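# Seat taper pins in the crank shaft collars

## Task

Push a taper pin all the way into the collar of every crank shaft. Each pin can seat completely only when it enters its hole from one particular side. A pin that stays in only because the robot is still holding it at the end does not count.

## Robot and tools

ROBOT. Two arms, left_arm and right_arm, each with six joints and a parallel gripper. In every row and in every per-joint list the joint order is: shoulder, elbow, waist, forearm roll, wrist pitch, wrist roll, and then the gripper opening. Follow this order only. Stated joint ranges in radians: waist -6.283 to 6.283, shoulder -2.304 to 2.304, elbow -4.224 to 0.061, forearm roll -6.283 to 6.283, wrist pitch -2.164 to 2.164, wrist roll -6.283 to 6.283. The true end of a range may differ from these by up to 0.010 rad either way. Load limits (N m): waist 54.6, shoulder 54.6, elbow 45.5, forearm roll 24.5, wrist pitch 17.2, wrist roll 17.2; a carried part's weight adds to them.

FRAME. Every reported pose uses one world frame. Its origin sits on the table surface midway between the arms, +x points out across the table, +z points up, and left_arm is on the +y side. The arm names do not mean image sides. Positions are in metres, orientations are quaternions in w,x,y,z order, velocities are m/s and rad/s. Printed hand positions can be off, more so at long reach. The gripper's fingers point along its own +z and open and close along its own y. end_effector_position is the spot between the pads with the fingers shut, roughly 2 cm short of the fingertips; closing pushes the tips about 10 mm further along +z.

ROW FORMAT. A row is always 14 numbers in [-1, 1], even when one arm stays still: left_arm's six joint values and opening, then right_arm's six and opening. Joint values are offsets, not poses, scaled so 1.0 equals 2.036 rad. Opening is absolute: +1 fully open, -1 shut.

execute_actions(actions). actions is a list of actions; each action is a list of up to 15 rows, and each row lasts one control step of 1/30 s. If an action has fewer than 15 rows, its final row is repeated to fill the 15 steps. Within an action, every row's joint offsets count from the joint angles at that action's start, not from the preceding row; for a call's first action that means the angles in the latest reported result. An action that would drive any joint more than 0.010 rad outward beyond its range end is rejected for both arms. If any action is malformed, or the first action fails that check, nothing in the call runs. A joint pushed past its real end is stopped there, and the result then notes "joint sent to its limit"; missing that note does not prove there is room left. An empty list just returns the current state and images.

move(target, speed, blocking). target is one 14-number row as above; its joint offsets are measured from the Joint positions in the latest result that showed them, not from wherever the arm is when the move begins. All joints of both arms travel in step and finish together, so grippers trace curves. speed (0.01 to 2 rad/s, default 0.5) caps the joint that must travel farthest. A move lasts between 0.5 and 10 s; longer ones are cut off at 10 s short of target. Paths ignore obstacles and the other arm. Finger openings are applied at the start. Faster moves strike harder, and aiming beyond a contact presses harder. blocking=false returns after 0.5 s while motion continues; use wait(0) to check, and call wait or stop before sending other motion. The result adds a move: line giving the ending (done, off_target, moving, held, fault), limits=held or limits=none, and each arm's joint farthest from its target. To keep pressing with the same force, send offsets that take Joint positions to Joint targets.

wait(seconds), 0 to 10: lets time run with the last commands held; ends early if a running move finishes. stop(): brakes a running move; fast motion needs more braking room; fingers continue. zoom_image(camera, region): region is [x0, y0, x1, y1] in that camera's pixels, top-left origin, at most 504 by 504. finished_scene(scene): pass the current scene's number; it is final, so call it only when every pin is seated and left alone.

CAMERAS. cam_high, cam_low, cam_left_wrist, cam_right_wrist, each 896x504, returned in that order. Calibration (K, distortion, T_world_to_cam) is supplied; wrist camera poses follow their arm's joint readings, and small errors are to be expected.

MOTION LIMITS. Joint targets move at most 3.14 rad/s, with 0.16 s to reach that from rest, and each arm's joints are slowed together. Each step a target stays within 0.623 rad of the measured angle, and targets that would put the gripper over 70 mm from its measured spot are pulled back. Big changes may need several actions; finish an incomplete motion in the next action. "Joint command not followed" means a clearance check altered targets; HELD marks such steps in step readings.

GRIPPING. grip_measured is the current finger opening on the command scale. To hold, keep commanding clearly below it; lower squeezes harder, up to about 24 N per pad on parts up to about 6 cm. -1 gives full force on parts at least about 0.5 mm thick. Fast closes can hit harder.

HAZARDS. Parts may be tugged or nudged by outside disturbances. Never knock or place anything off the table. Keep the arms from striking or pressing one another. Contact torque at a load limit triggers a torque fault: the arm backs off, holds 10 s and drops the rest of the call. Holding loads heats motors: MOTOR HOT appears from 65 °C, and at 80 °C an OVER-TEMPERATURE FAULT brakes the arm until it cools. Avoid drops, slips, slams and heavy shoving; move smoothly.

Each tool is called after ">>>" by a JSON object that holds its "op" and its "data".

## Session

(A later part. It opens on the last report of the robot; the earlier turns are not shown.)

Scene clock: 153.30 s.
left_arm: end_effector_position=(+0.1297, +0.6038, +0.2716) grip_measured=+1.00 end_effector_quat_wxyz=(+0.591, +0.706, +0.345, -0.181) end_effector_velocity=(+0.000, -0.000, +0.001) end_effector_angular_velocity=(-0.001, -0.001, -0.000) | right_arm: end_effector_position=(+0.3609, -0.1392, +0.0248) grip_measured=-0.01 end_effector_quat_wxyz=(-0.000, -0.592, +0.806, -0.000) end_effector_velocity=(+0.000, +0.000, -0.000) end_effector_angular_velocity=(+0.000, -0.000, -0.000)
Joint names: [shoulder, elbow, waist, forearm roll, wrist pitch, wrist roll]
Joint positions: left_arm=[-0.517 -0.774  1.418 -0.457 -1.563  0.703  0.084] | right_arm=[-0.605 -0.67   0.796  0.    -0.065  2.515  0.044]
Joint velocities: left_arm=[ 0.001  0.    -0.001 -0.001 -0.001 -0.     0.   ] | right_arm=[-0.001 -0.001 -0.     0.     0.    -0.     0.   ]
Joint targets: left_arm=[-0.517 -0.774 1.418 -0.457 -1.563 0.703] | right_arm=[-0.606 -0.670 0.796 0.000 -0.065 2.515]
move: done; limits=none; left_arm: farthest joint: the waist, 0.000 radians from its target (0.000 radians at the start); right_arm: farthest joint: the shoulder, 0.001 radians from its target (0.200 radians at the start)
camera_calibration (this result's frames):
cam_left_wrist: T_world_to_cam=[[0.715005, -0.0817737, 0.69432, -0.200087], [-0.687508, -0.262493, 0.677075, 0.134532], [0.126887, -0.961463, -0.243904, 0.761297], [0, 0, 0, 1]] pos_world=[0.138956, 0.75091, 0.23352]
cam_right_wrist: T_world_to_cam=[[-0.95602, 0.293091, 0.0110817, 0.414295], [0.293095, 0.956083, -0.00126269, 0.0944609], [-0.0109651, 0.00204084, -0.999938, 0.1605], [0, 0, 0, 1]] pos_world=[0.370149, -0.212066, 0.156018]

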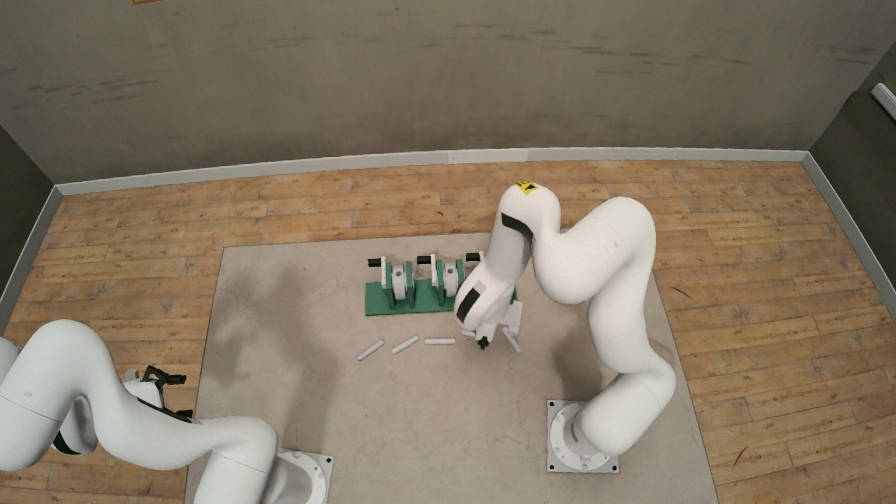

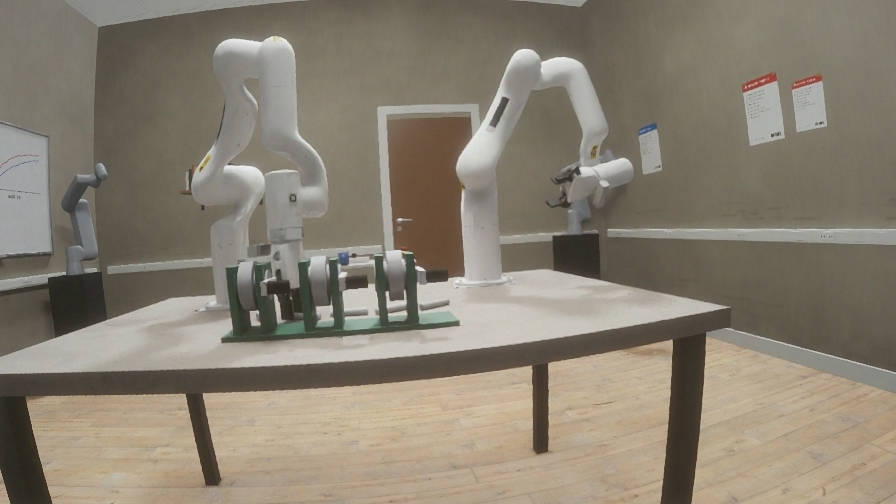

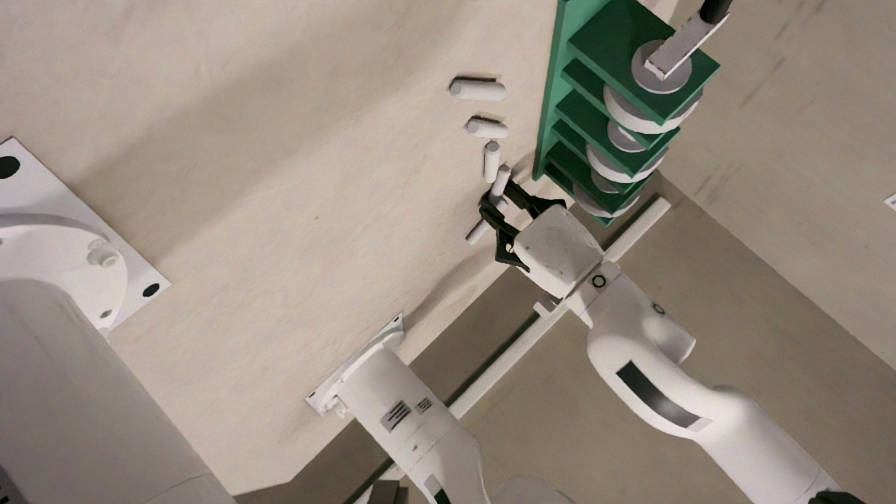

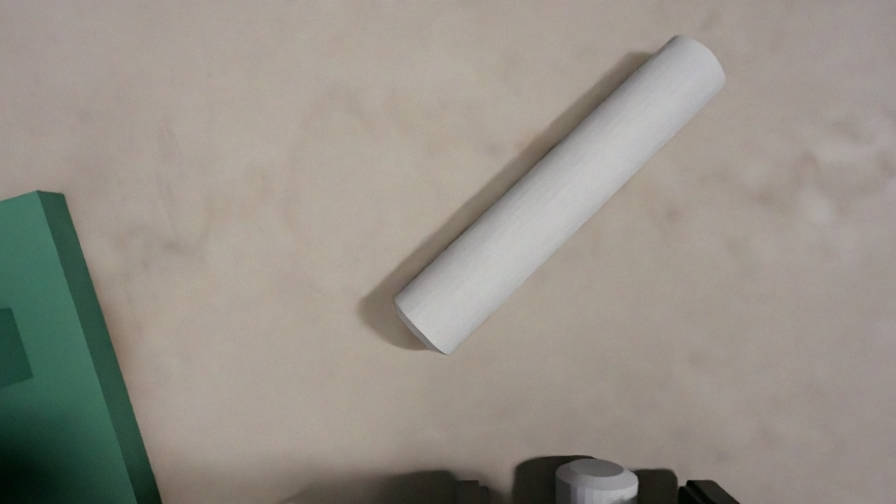

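>>> {"op": "move", "data": {"target": [0,0,0,0,0,0,1,0,0,0,0,0,0,-1]}}

>>> {"op": "move", "data": {"target": [0,0,0,0,0,0,1,0.297,0.0344,0,0,-0.263,-0.5,-1], "speed": 0.6}}

>>> {"op": "move", "data": {"target": [0,0,0,0,0,0,1,0,0.07,-0.1297,0,0.8,-0.7353,-1], "speed": 0.8}}

Scene clock: 169.67 s.
left_arm: end_effector_position=(+0.1297, +0.6038, +0.2716) grip_measured=+1.00 end_effector_quat_wxyz=(+0.591, +0.706, +0.345, -0.181) end_effector_velocity=(-0.000, -0.000, -0.000) end_effector_angular_velocity=(+0.001, +0.000, -0.001) | right_arm: end_effector_position=(+0.3609, -0.1392, +0.0248) grip_measured=-0.61 end_effector_quat_wxyz=(-0.000, -0.592, +0.806, -0.000) end_effector_velocity=(+0.000, +0.000, -0.000) end_effector_angular_velocity=(-0.000, +0.000, -0.001)
Joint names: [shoulder, elbow, waist, forearm roll, wrist pitch, wrist roll]
Joint positions: left_arm=[-0.517 -0.774  1.418 -0.457 -1.563  0.703  0.084] | right_arm=[-0.605 -0.67   0.796  0.    -0.065  2.515  0.017]
Joint velocities: left_arm=[ 0.    -0.    -0.     0.001  0.     0.     0.   ] | right_arm=[-0.002 -0.001 -0.     0.     0.     0.    -0.   ]
Joint targets: left_arm=[-0.517 -0.774 1.418 -0.457 -1.563 0.703] | right_arm=[-0.605 -0.670 0.796 0.000 -0.065 2.515]
move: done; limits=none; left_arm: farthest joint: the waist, 0.000 radians from its target (0.000 radians at the start); right_arm: farthest joint: the waist, 0.000 radians from its target (0.000 radians at the start)
camera_calibration (this result's frames):
cam_left_wrist: T_world_to_cam=[[0.715005, -0.0817737, 0.69432, -0.200087], [-0.687508, -0.262493, 0.677075, 0.134532], [0.126887, -0.961463, -0.243904, 0.761297], [0, 0, 0, 1]] pos_world=[0.138956, 0.75091, 0.23352]
cam_right_wrist: T_world_to_cam=[[-0.956019, 0.293093, 0.0111069, 0.414284], [0.293097, 0.956082, -0.00129687, 0.0944755], [-0.0109992, 0.00201555, -0.999937, 0.1605], [0, 0, 0, 1]] pos_world=[0.370139, -0.212074, 0.156011]

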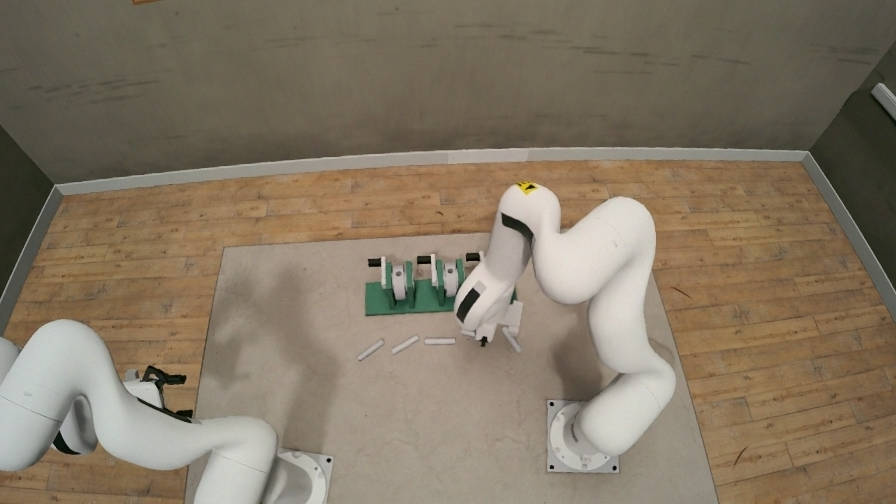

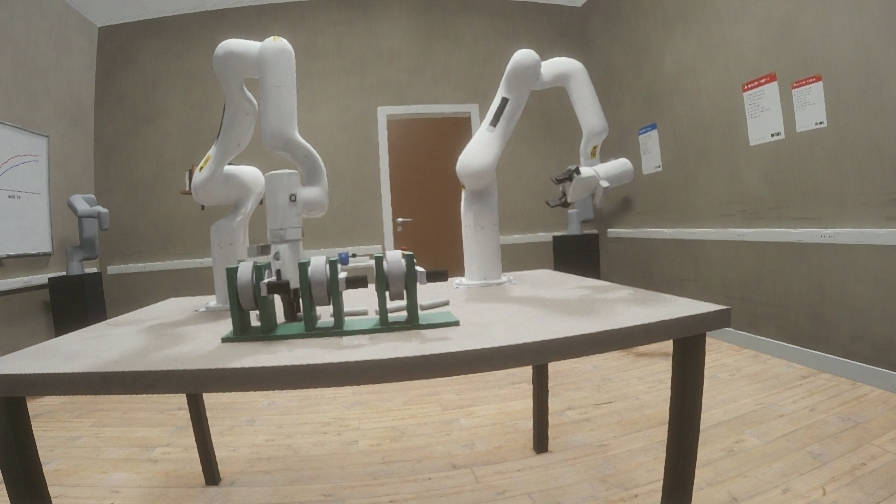

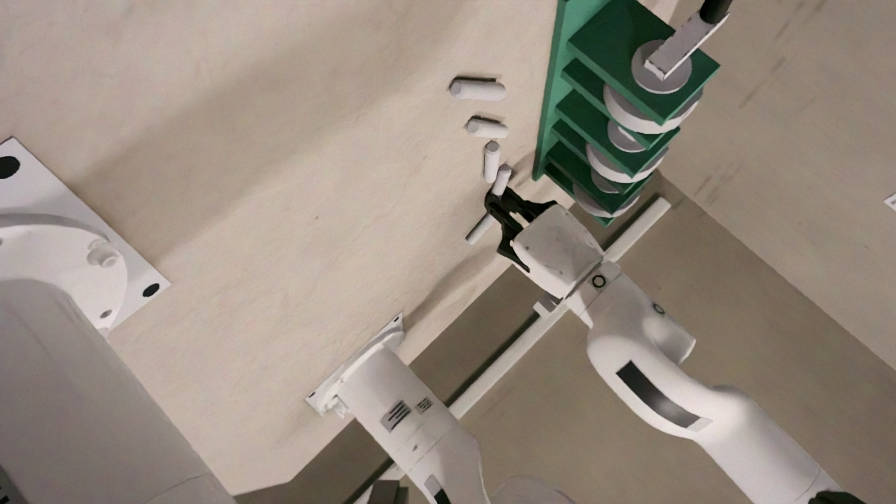

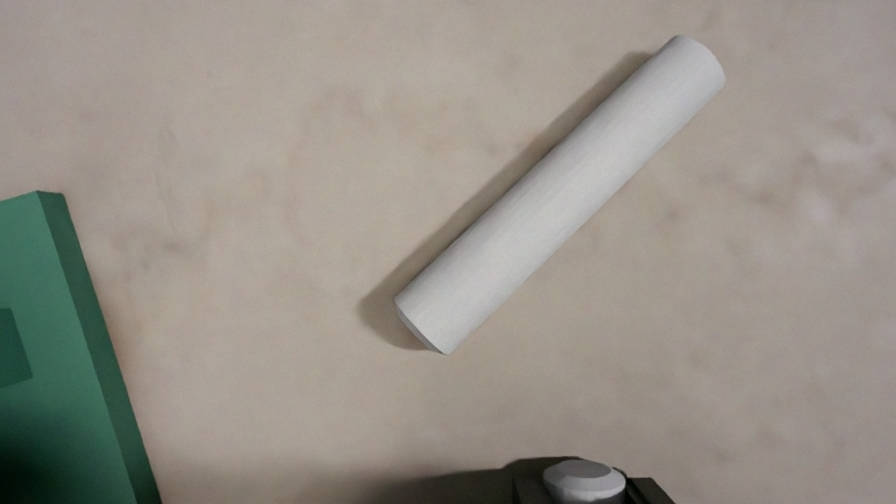

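Scene clock: 171.83 s.
left_arm: end_effector_position=(+0.1297, +0.6038, +0.2716) grip_measured=+1.00 end_effector_quat_wxyz=(+0.591, +0.706, +0.345, -0.181) end_effector_velocity=(+0.000, -0.000, -0.000) end_effector_angular_velocity=(-0.000, +0.000, +0.000) | right_arm: end_effector_position=(+0.3328, -0.1601, +0.2421) grip_measured=-0.61 end_effector_quat_wxyz=(+0.001, +0.909, -0.416, -0.000) end_effector_velocity=(+0.000, -0.000, +0.002) end_effector_angular_velocity=(+0.001, -0.002, +0.000)
Joint names: [shoulder, elbow, waist, forearm roll, wrist pitch, wrist roll]
Joint positions: left_arm=[-0.517 -0.774  1.418 -0.457 -1.563  0.703  0.084] | right_arm=[-0.001 -0.6    0.796  0.    -0.6    1.498  0.017]
Joint velocities: left_arm=[-0.001 -0.    -0.    -0.     0.001 -0.     0.   ] | right_arm=[ 0.004 -0.    -0.001  0.    -0.002 -0.001 -0.   ]
Joint targets: left_arm=[-0.517 -0.774 1.418 -0.457 -1.563 0.703] | right_arm=[-0.001 -0.600 0.796 0.000 -0.600 1.498]
move: done; limits=none; left_arm: farthest joint: the waist, 0.000 radians from its target (0.000 radians at the start); right_arm: farthest joint: the shoulder, 0.001 radians from its target (0.605 radians at the start)
camera_calibration (this result's frames):
cam_left_wrist: T_world_to_cam=[[0.715005, -0.0817738, 0.69432, -0.200087], [-0.687508, -0.262493, 0.677075, 0.134532], [0.126887, -0.961463, -0.243904, 0.761297], [0, 0, 0, 1]] pos_world=[0.138956, 0.75091, 0.23352]
cam_right_wrist: T_world_to_cam=[[-0.751618, -0.659484, 0.0122934, 0.170357], [-0.659544, 0.751665, -0.00111742, 0.407246], [-0.0085036, -0.00894792, -0.999924, 0.374968], [0, 0, 0, 1]] pos_world=[0.399829, -0.190409, 0.3733]

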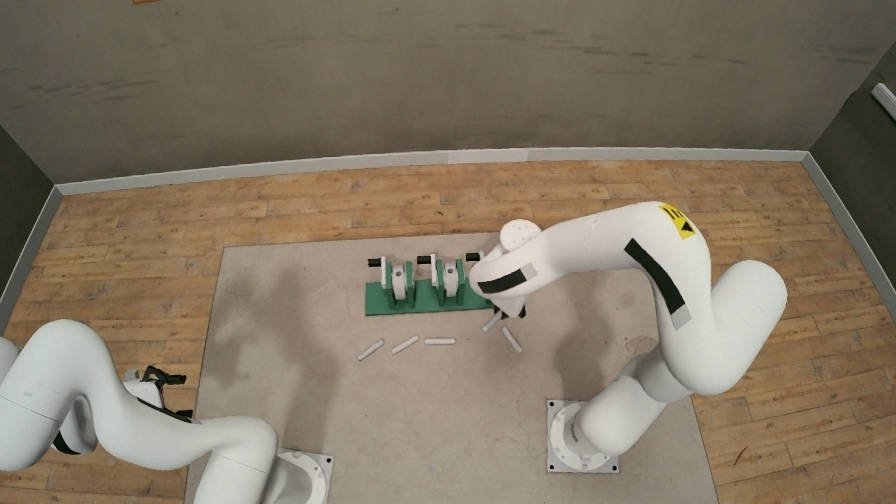

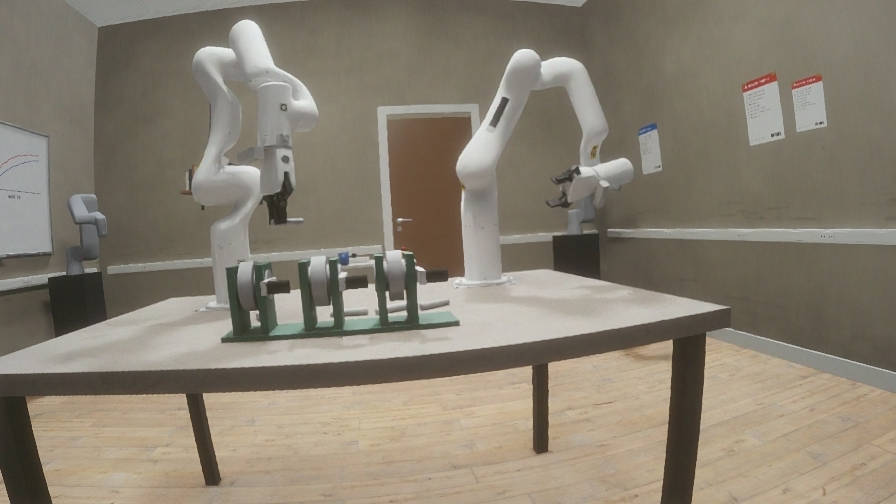

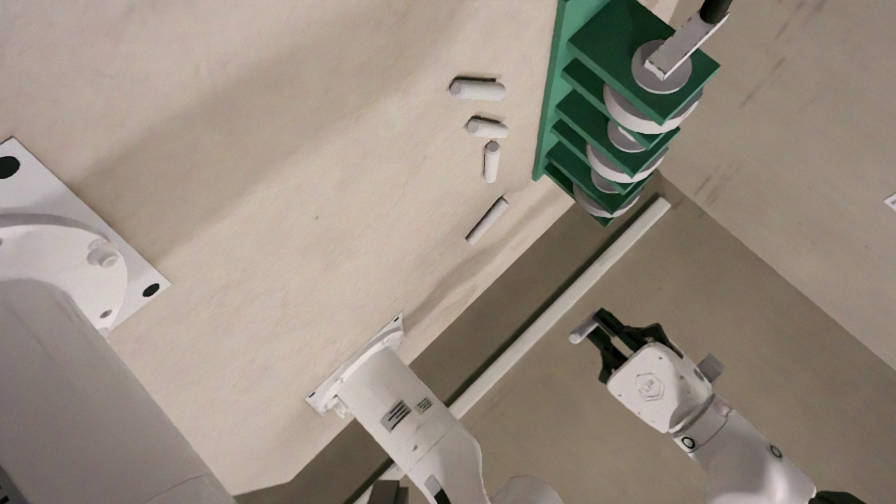

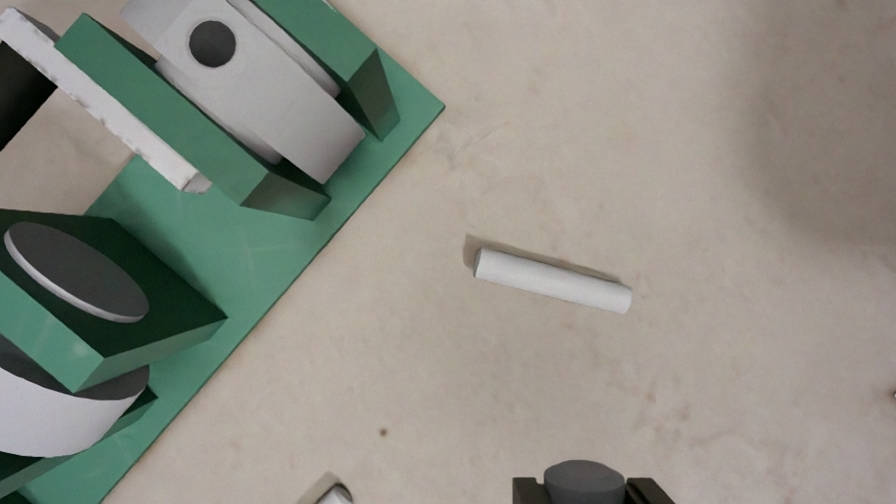

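Scene clock: 174.37 s.
left_arm: end_effector_position=(+0.1297, +0.6038, +0.2716) grip_measured=+1.00 end_effector_quat_wxyz=(+0.591, +0.706, +0.345, -0.181) end_effector_velocity=(-0.000, -0.000, +0.000) end_effector_angular_velocity=(-0.002, +0.000, -0.001) | right_arm: end_effector_position=(+0.5676, -0.1696, +0.4166) grip_measured=-0.61 end_effector_quat_wxyz=(-0.127, +0.724, +0.137, +0.664) end_effector_velocity=(+0.000, -0.001, -0.001) end_effector_angular_velocity=(-0.002, +0.001, -0.001)
Joint names: [shoulder, elbow, waist, forearm roll, wrist pitch, wrist roll]
Joint positions: left_arm=[-0.517 -0.774  1.418 -0.457 -1.563  0.703  0.084] | right_arm=[-0.001 -0.457  0.532  0.     1.028  0.001  0.017]
Joint velocities: left_arm=[-0.001  0.     0.     0.001 -0.001 -0.     0.   ] | right_arm=[-0.002  0.001 -0.001  0.     0.001 -0.002 -0.   ]
Joint targets: left_arm=[-0.517 -0.774 1.418 -0.457 -1.563 0.703] | right_arm=[-0.001 -0.457 0.532 0.000 1.029 0.001]
move: done; limits=none; left_arm: farthest joint: the waist, 0.000 radians from its target (0.000 radians at the start); right_arm: farthest joint: the waist, 0.000 radians from its target (0.264 radians at the start)
camera_calibration (this result's frames):
cam_left_wrist: T_world_to_cam=[[0.715005, -0.0817737, 0.69432, -0.200087], [-0.687508, -0.262493, 0.677075, 0.134532], [0.126888, -0.961463, -0.243904, 0.761297], [0, 0, 0, 1]] pos_world=[0.138956, 0.75091, 0.23352]
cam_right_wrist: T_world_to_cam=[[0.357305, -0.93396, 0.00714952, -0.335415], [-0.0766617, -0.0369558, -0.996372, 0.519422], [0.930836, 0.355461, -0.0848035, -0.301227], [0, 0, 0, 1]] pos_world=[0.440059, -0.186994, 0.494391]

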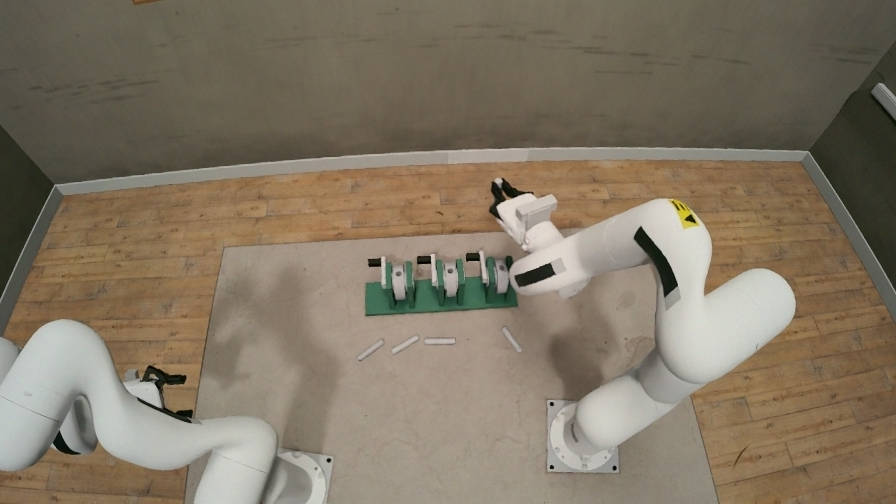

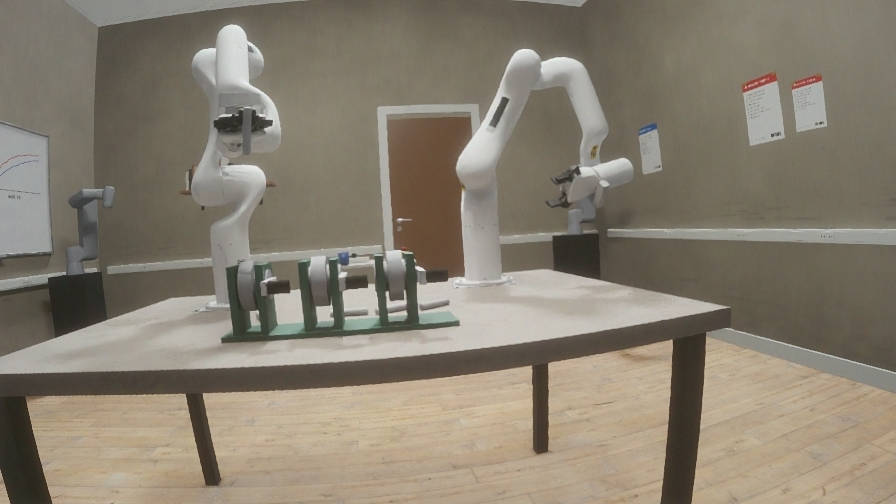

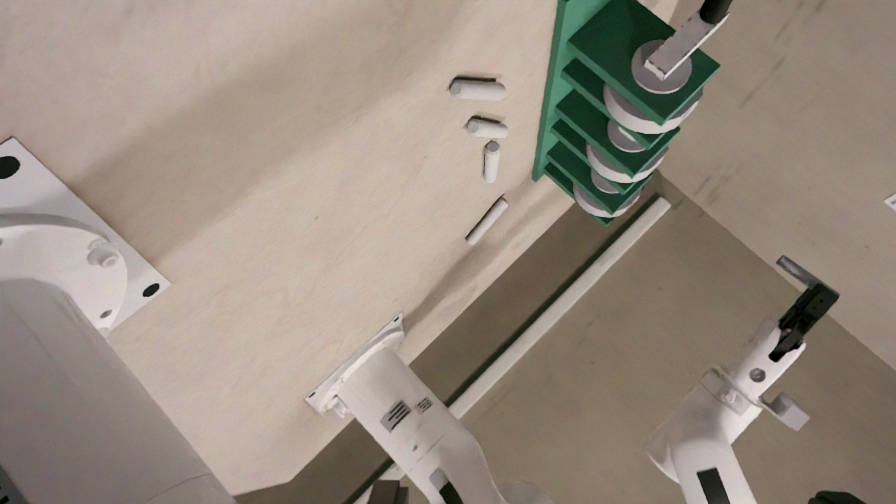

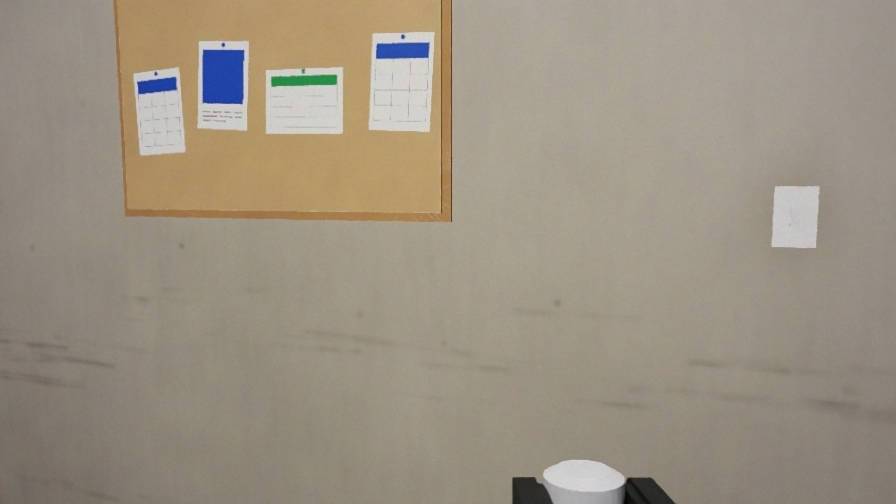

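>>> {"op": "move", "data": {"target": [0.254,0.135,-1,0.2245,0.974,-0.345,1,-0.2633,0.0761,0,0,0.382,0,-1], "speed": 0.7}}

>>> {"op": "zoom_image", "data": {"camera": "cam_low", "region": [190, 180, 310, 300]}}

Scene clock: 194.67 s.
left_arm: end_effector_position=(+0.3326, +0.0422, +0.3035) grip_measured=+1.00 end_effector_quat_wxyz=(+0.168, +0.829, -0.340, +0.410) end_effector_velocity=(-0.001, -0.001, +0.001) end_effector_angular_velocity=(-0.001, -0.001, -0.004) | right_arm: end_effector_position=(+0.4974, -0.1973, +0.2501) grip_measured=-0.62 end_effector_quat_wxyz=(-0.133, +0.694, +0.132, +0.695) end_effector_velocity=(-0.000, -0.000, -0.001) end_effector_angular_velocity=(-0.002, +0.002, +0.000)
Joint names: [shoulder, elbow, waist, forearm roll, wrist pitch, wrist roll]
Joint positions: left_arm=[ 0.    -0.499 -0.617  0.     0.42   0.001  0.084] | right_arm=[-0.537 -0.302  0.532  0.     1.806  0.001  0.017]
Joint velocities: left_arm=[ 0.001 -0.    -0.003  0.    -0.    -0.    -0.   ] | right_arm=[-0.001  0.    -0.    -0.    -0.002 -0.001 -0.   ]
Joint targets: left_arm=[0.000 -0.499 -0.618 0.000 0.420 0.001] | right_arm=[-0.537 -0.302 0.532 0.000 1.806 0.001]
move: done; limits=none; left_arm: farthest joint: the waist, 0.001 radians from its target (2.036 radians at the start); right_arm: farthest joint: the waist, 0.000 radians from its target (0.000 radians at the start)
camera_calibration (this result's frames):
cam_left_wrist: T_world_to_cam=[[-0.682061, -0.731285, -0.00389872, 0.290736], [-0.449112, 0.423076, -0.786959, 0.441097], [0.577141, -0.535003, -0.616992, 0.148874], [0, 0, 0, 1]] pos_world=[0.310479, 0.105641, 0.440113]
cam_right_wrist: T_world_to_cam=[[0.356765, -0.934173, 0.00625726, -0.334573], [0.0041377, -0.00511783, -0.999978, 0.314149], [0.934185, 0.356783, 0.00203946, -0.263303], [0, 0, 0, 1]] pos_world=[0.364038, -0.216999, 0.316773]

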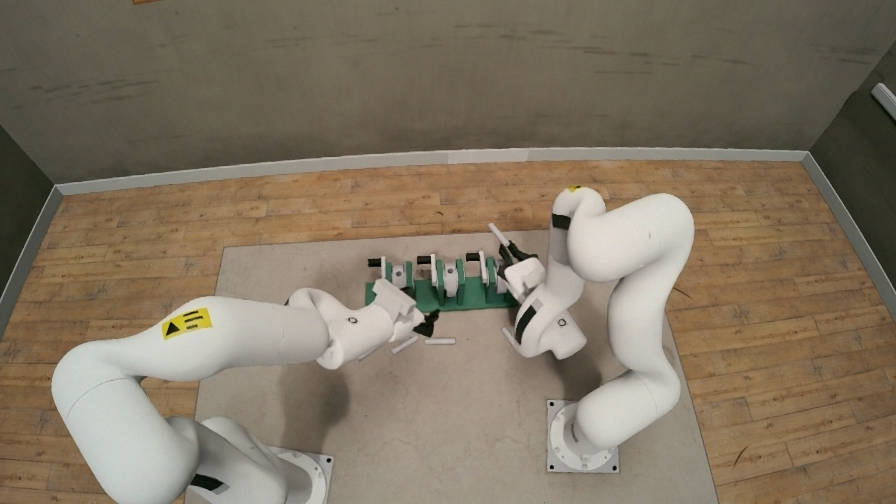

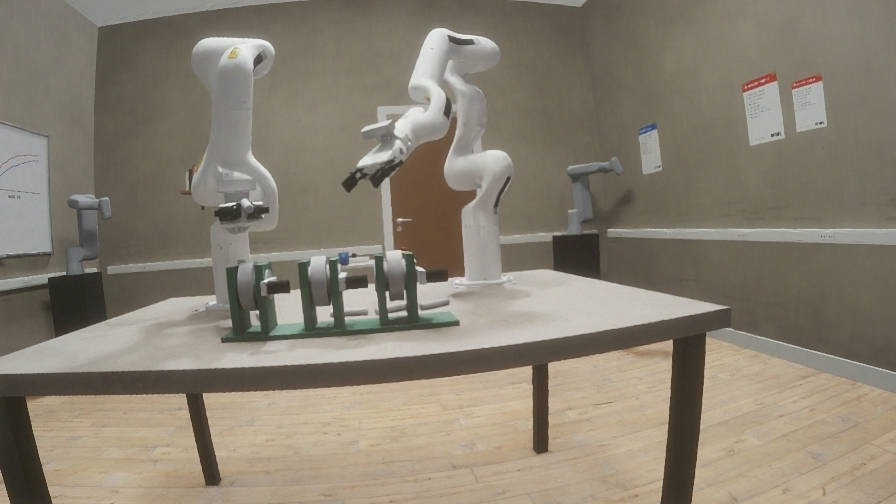

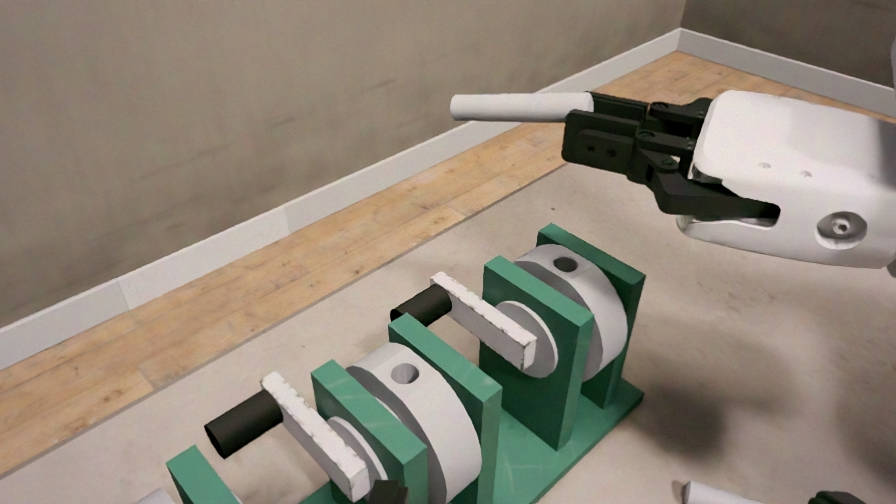

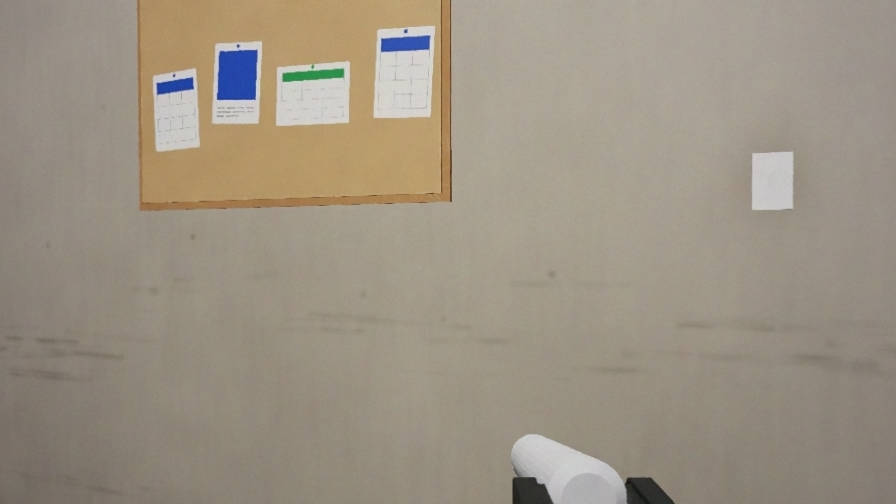

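Region (190, 180, 310, 300) of cam_low's 896x504 image, scaled by 4.200, with more detail than that image has.

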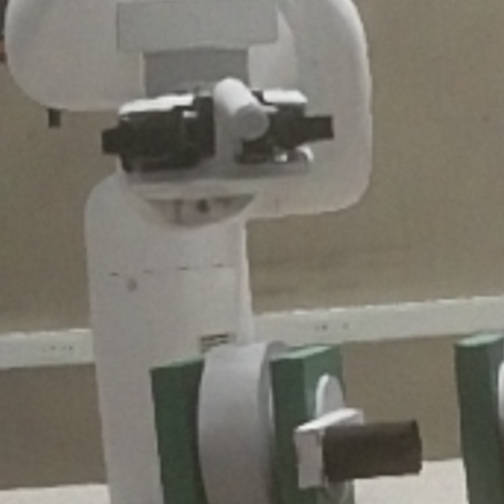

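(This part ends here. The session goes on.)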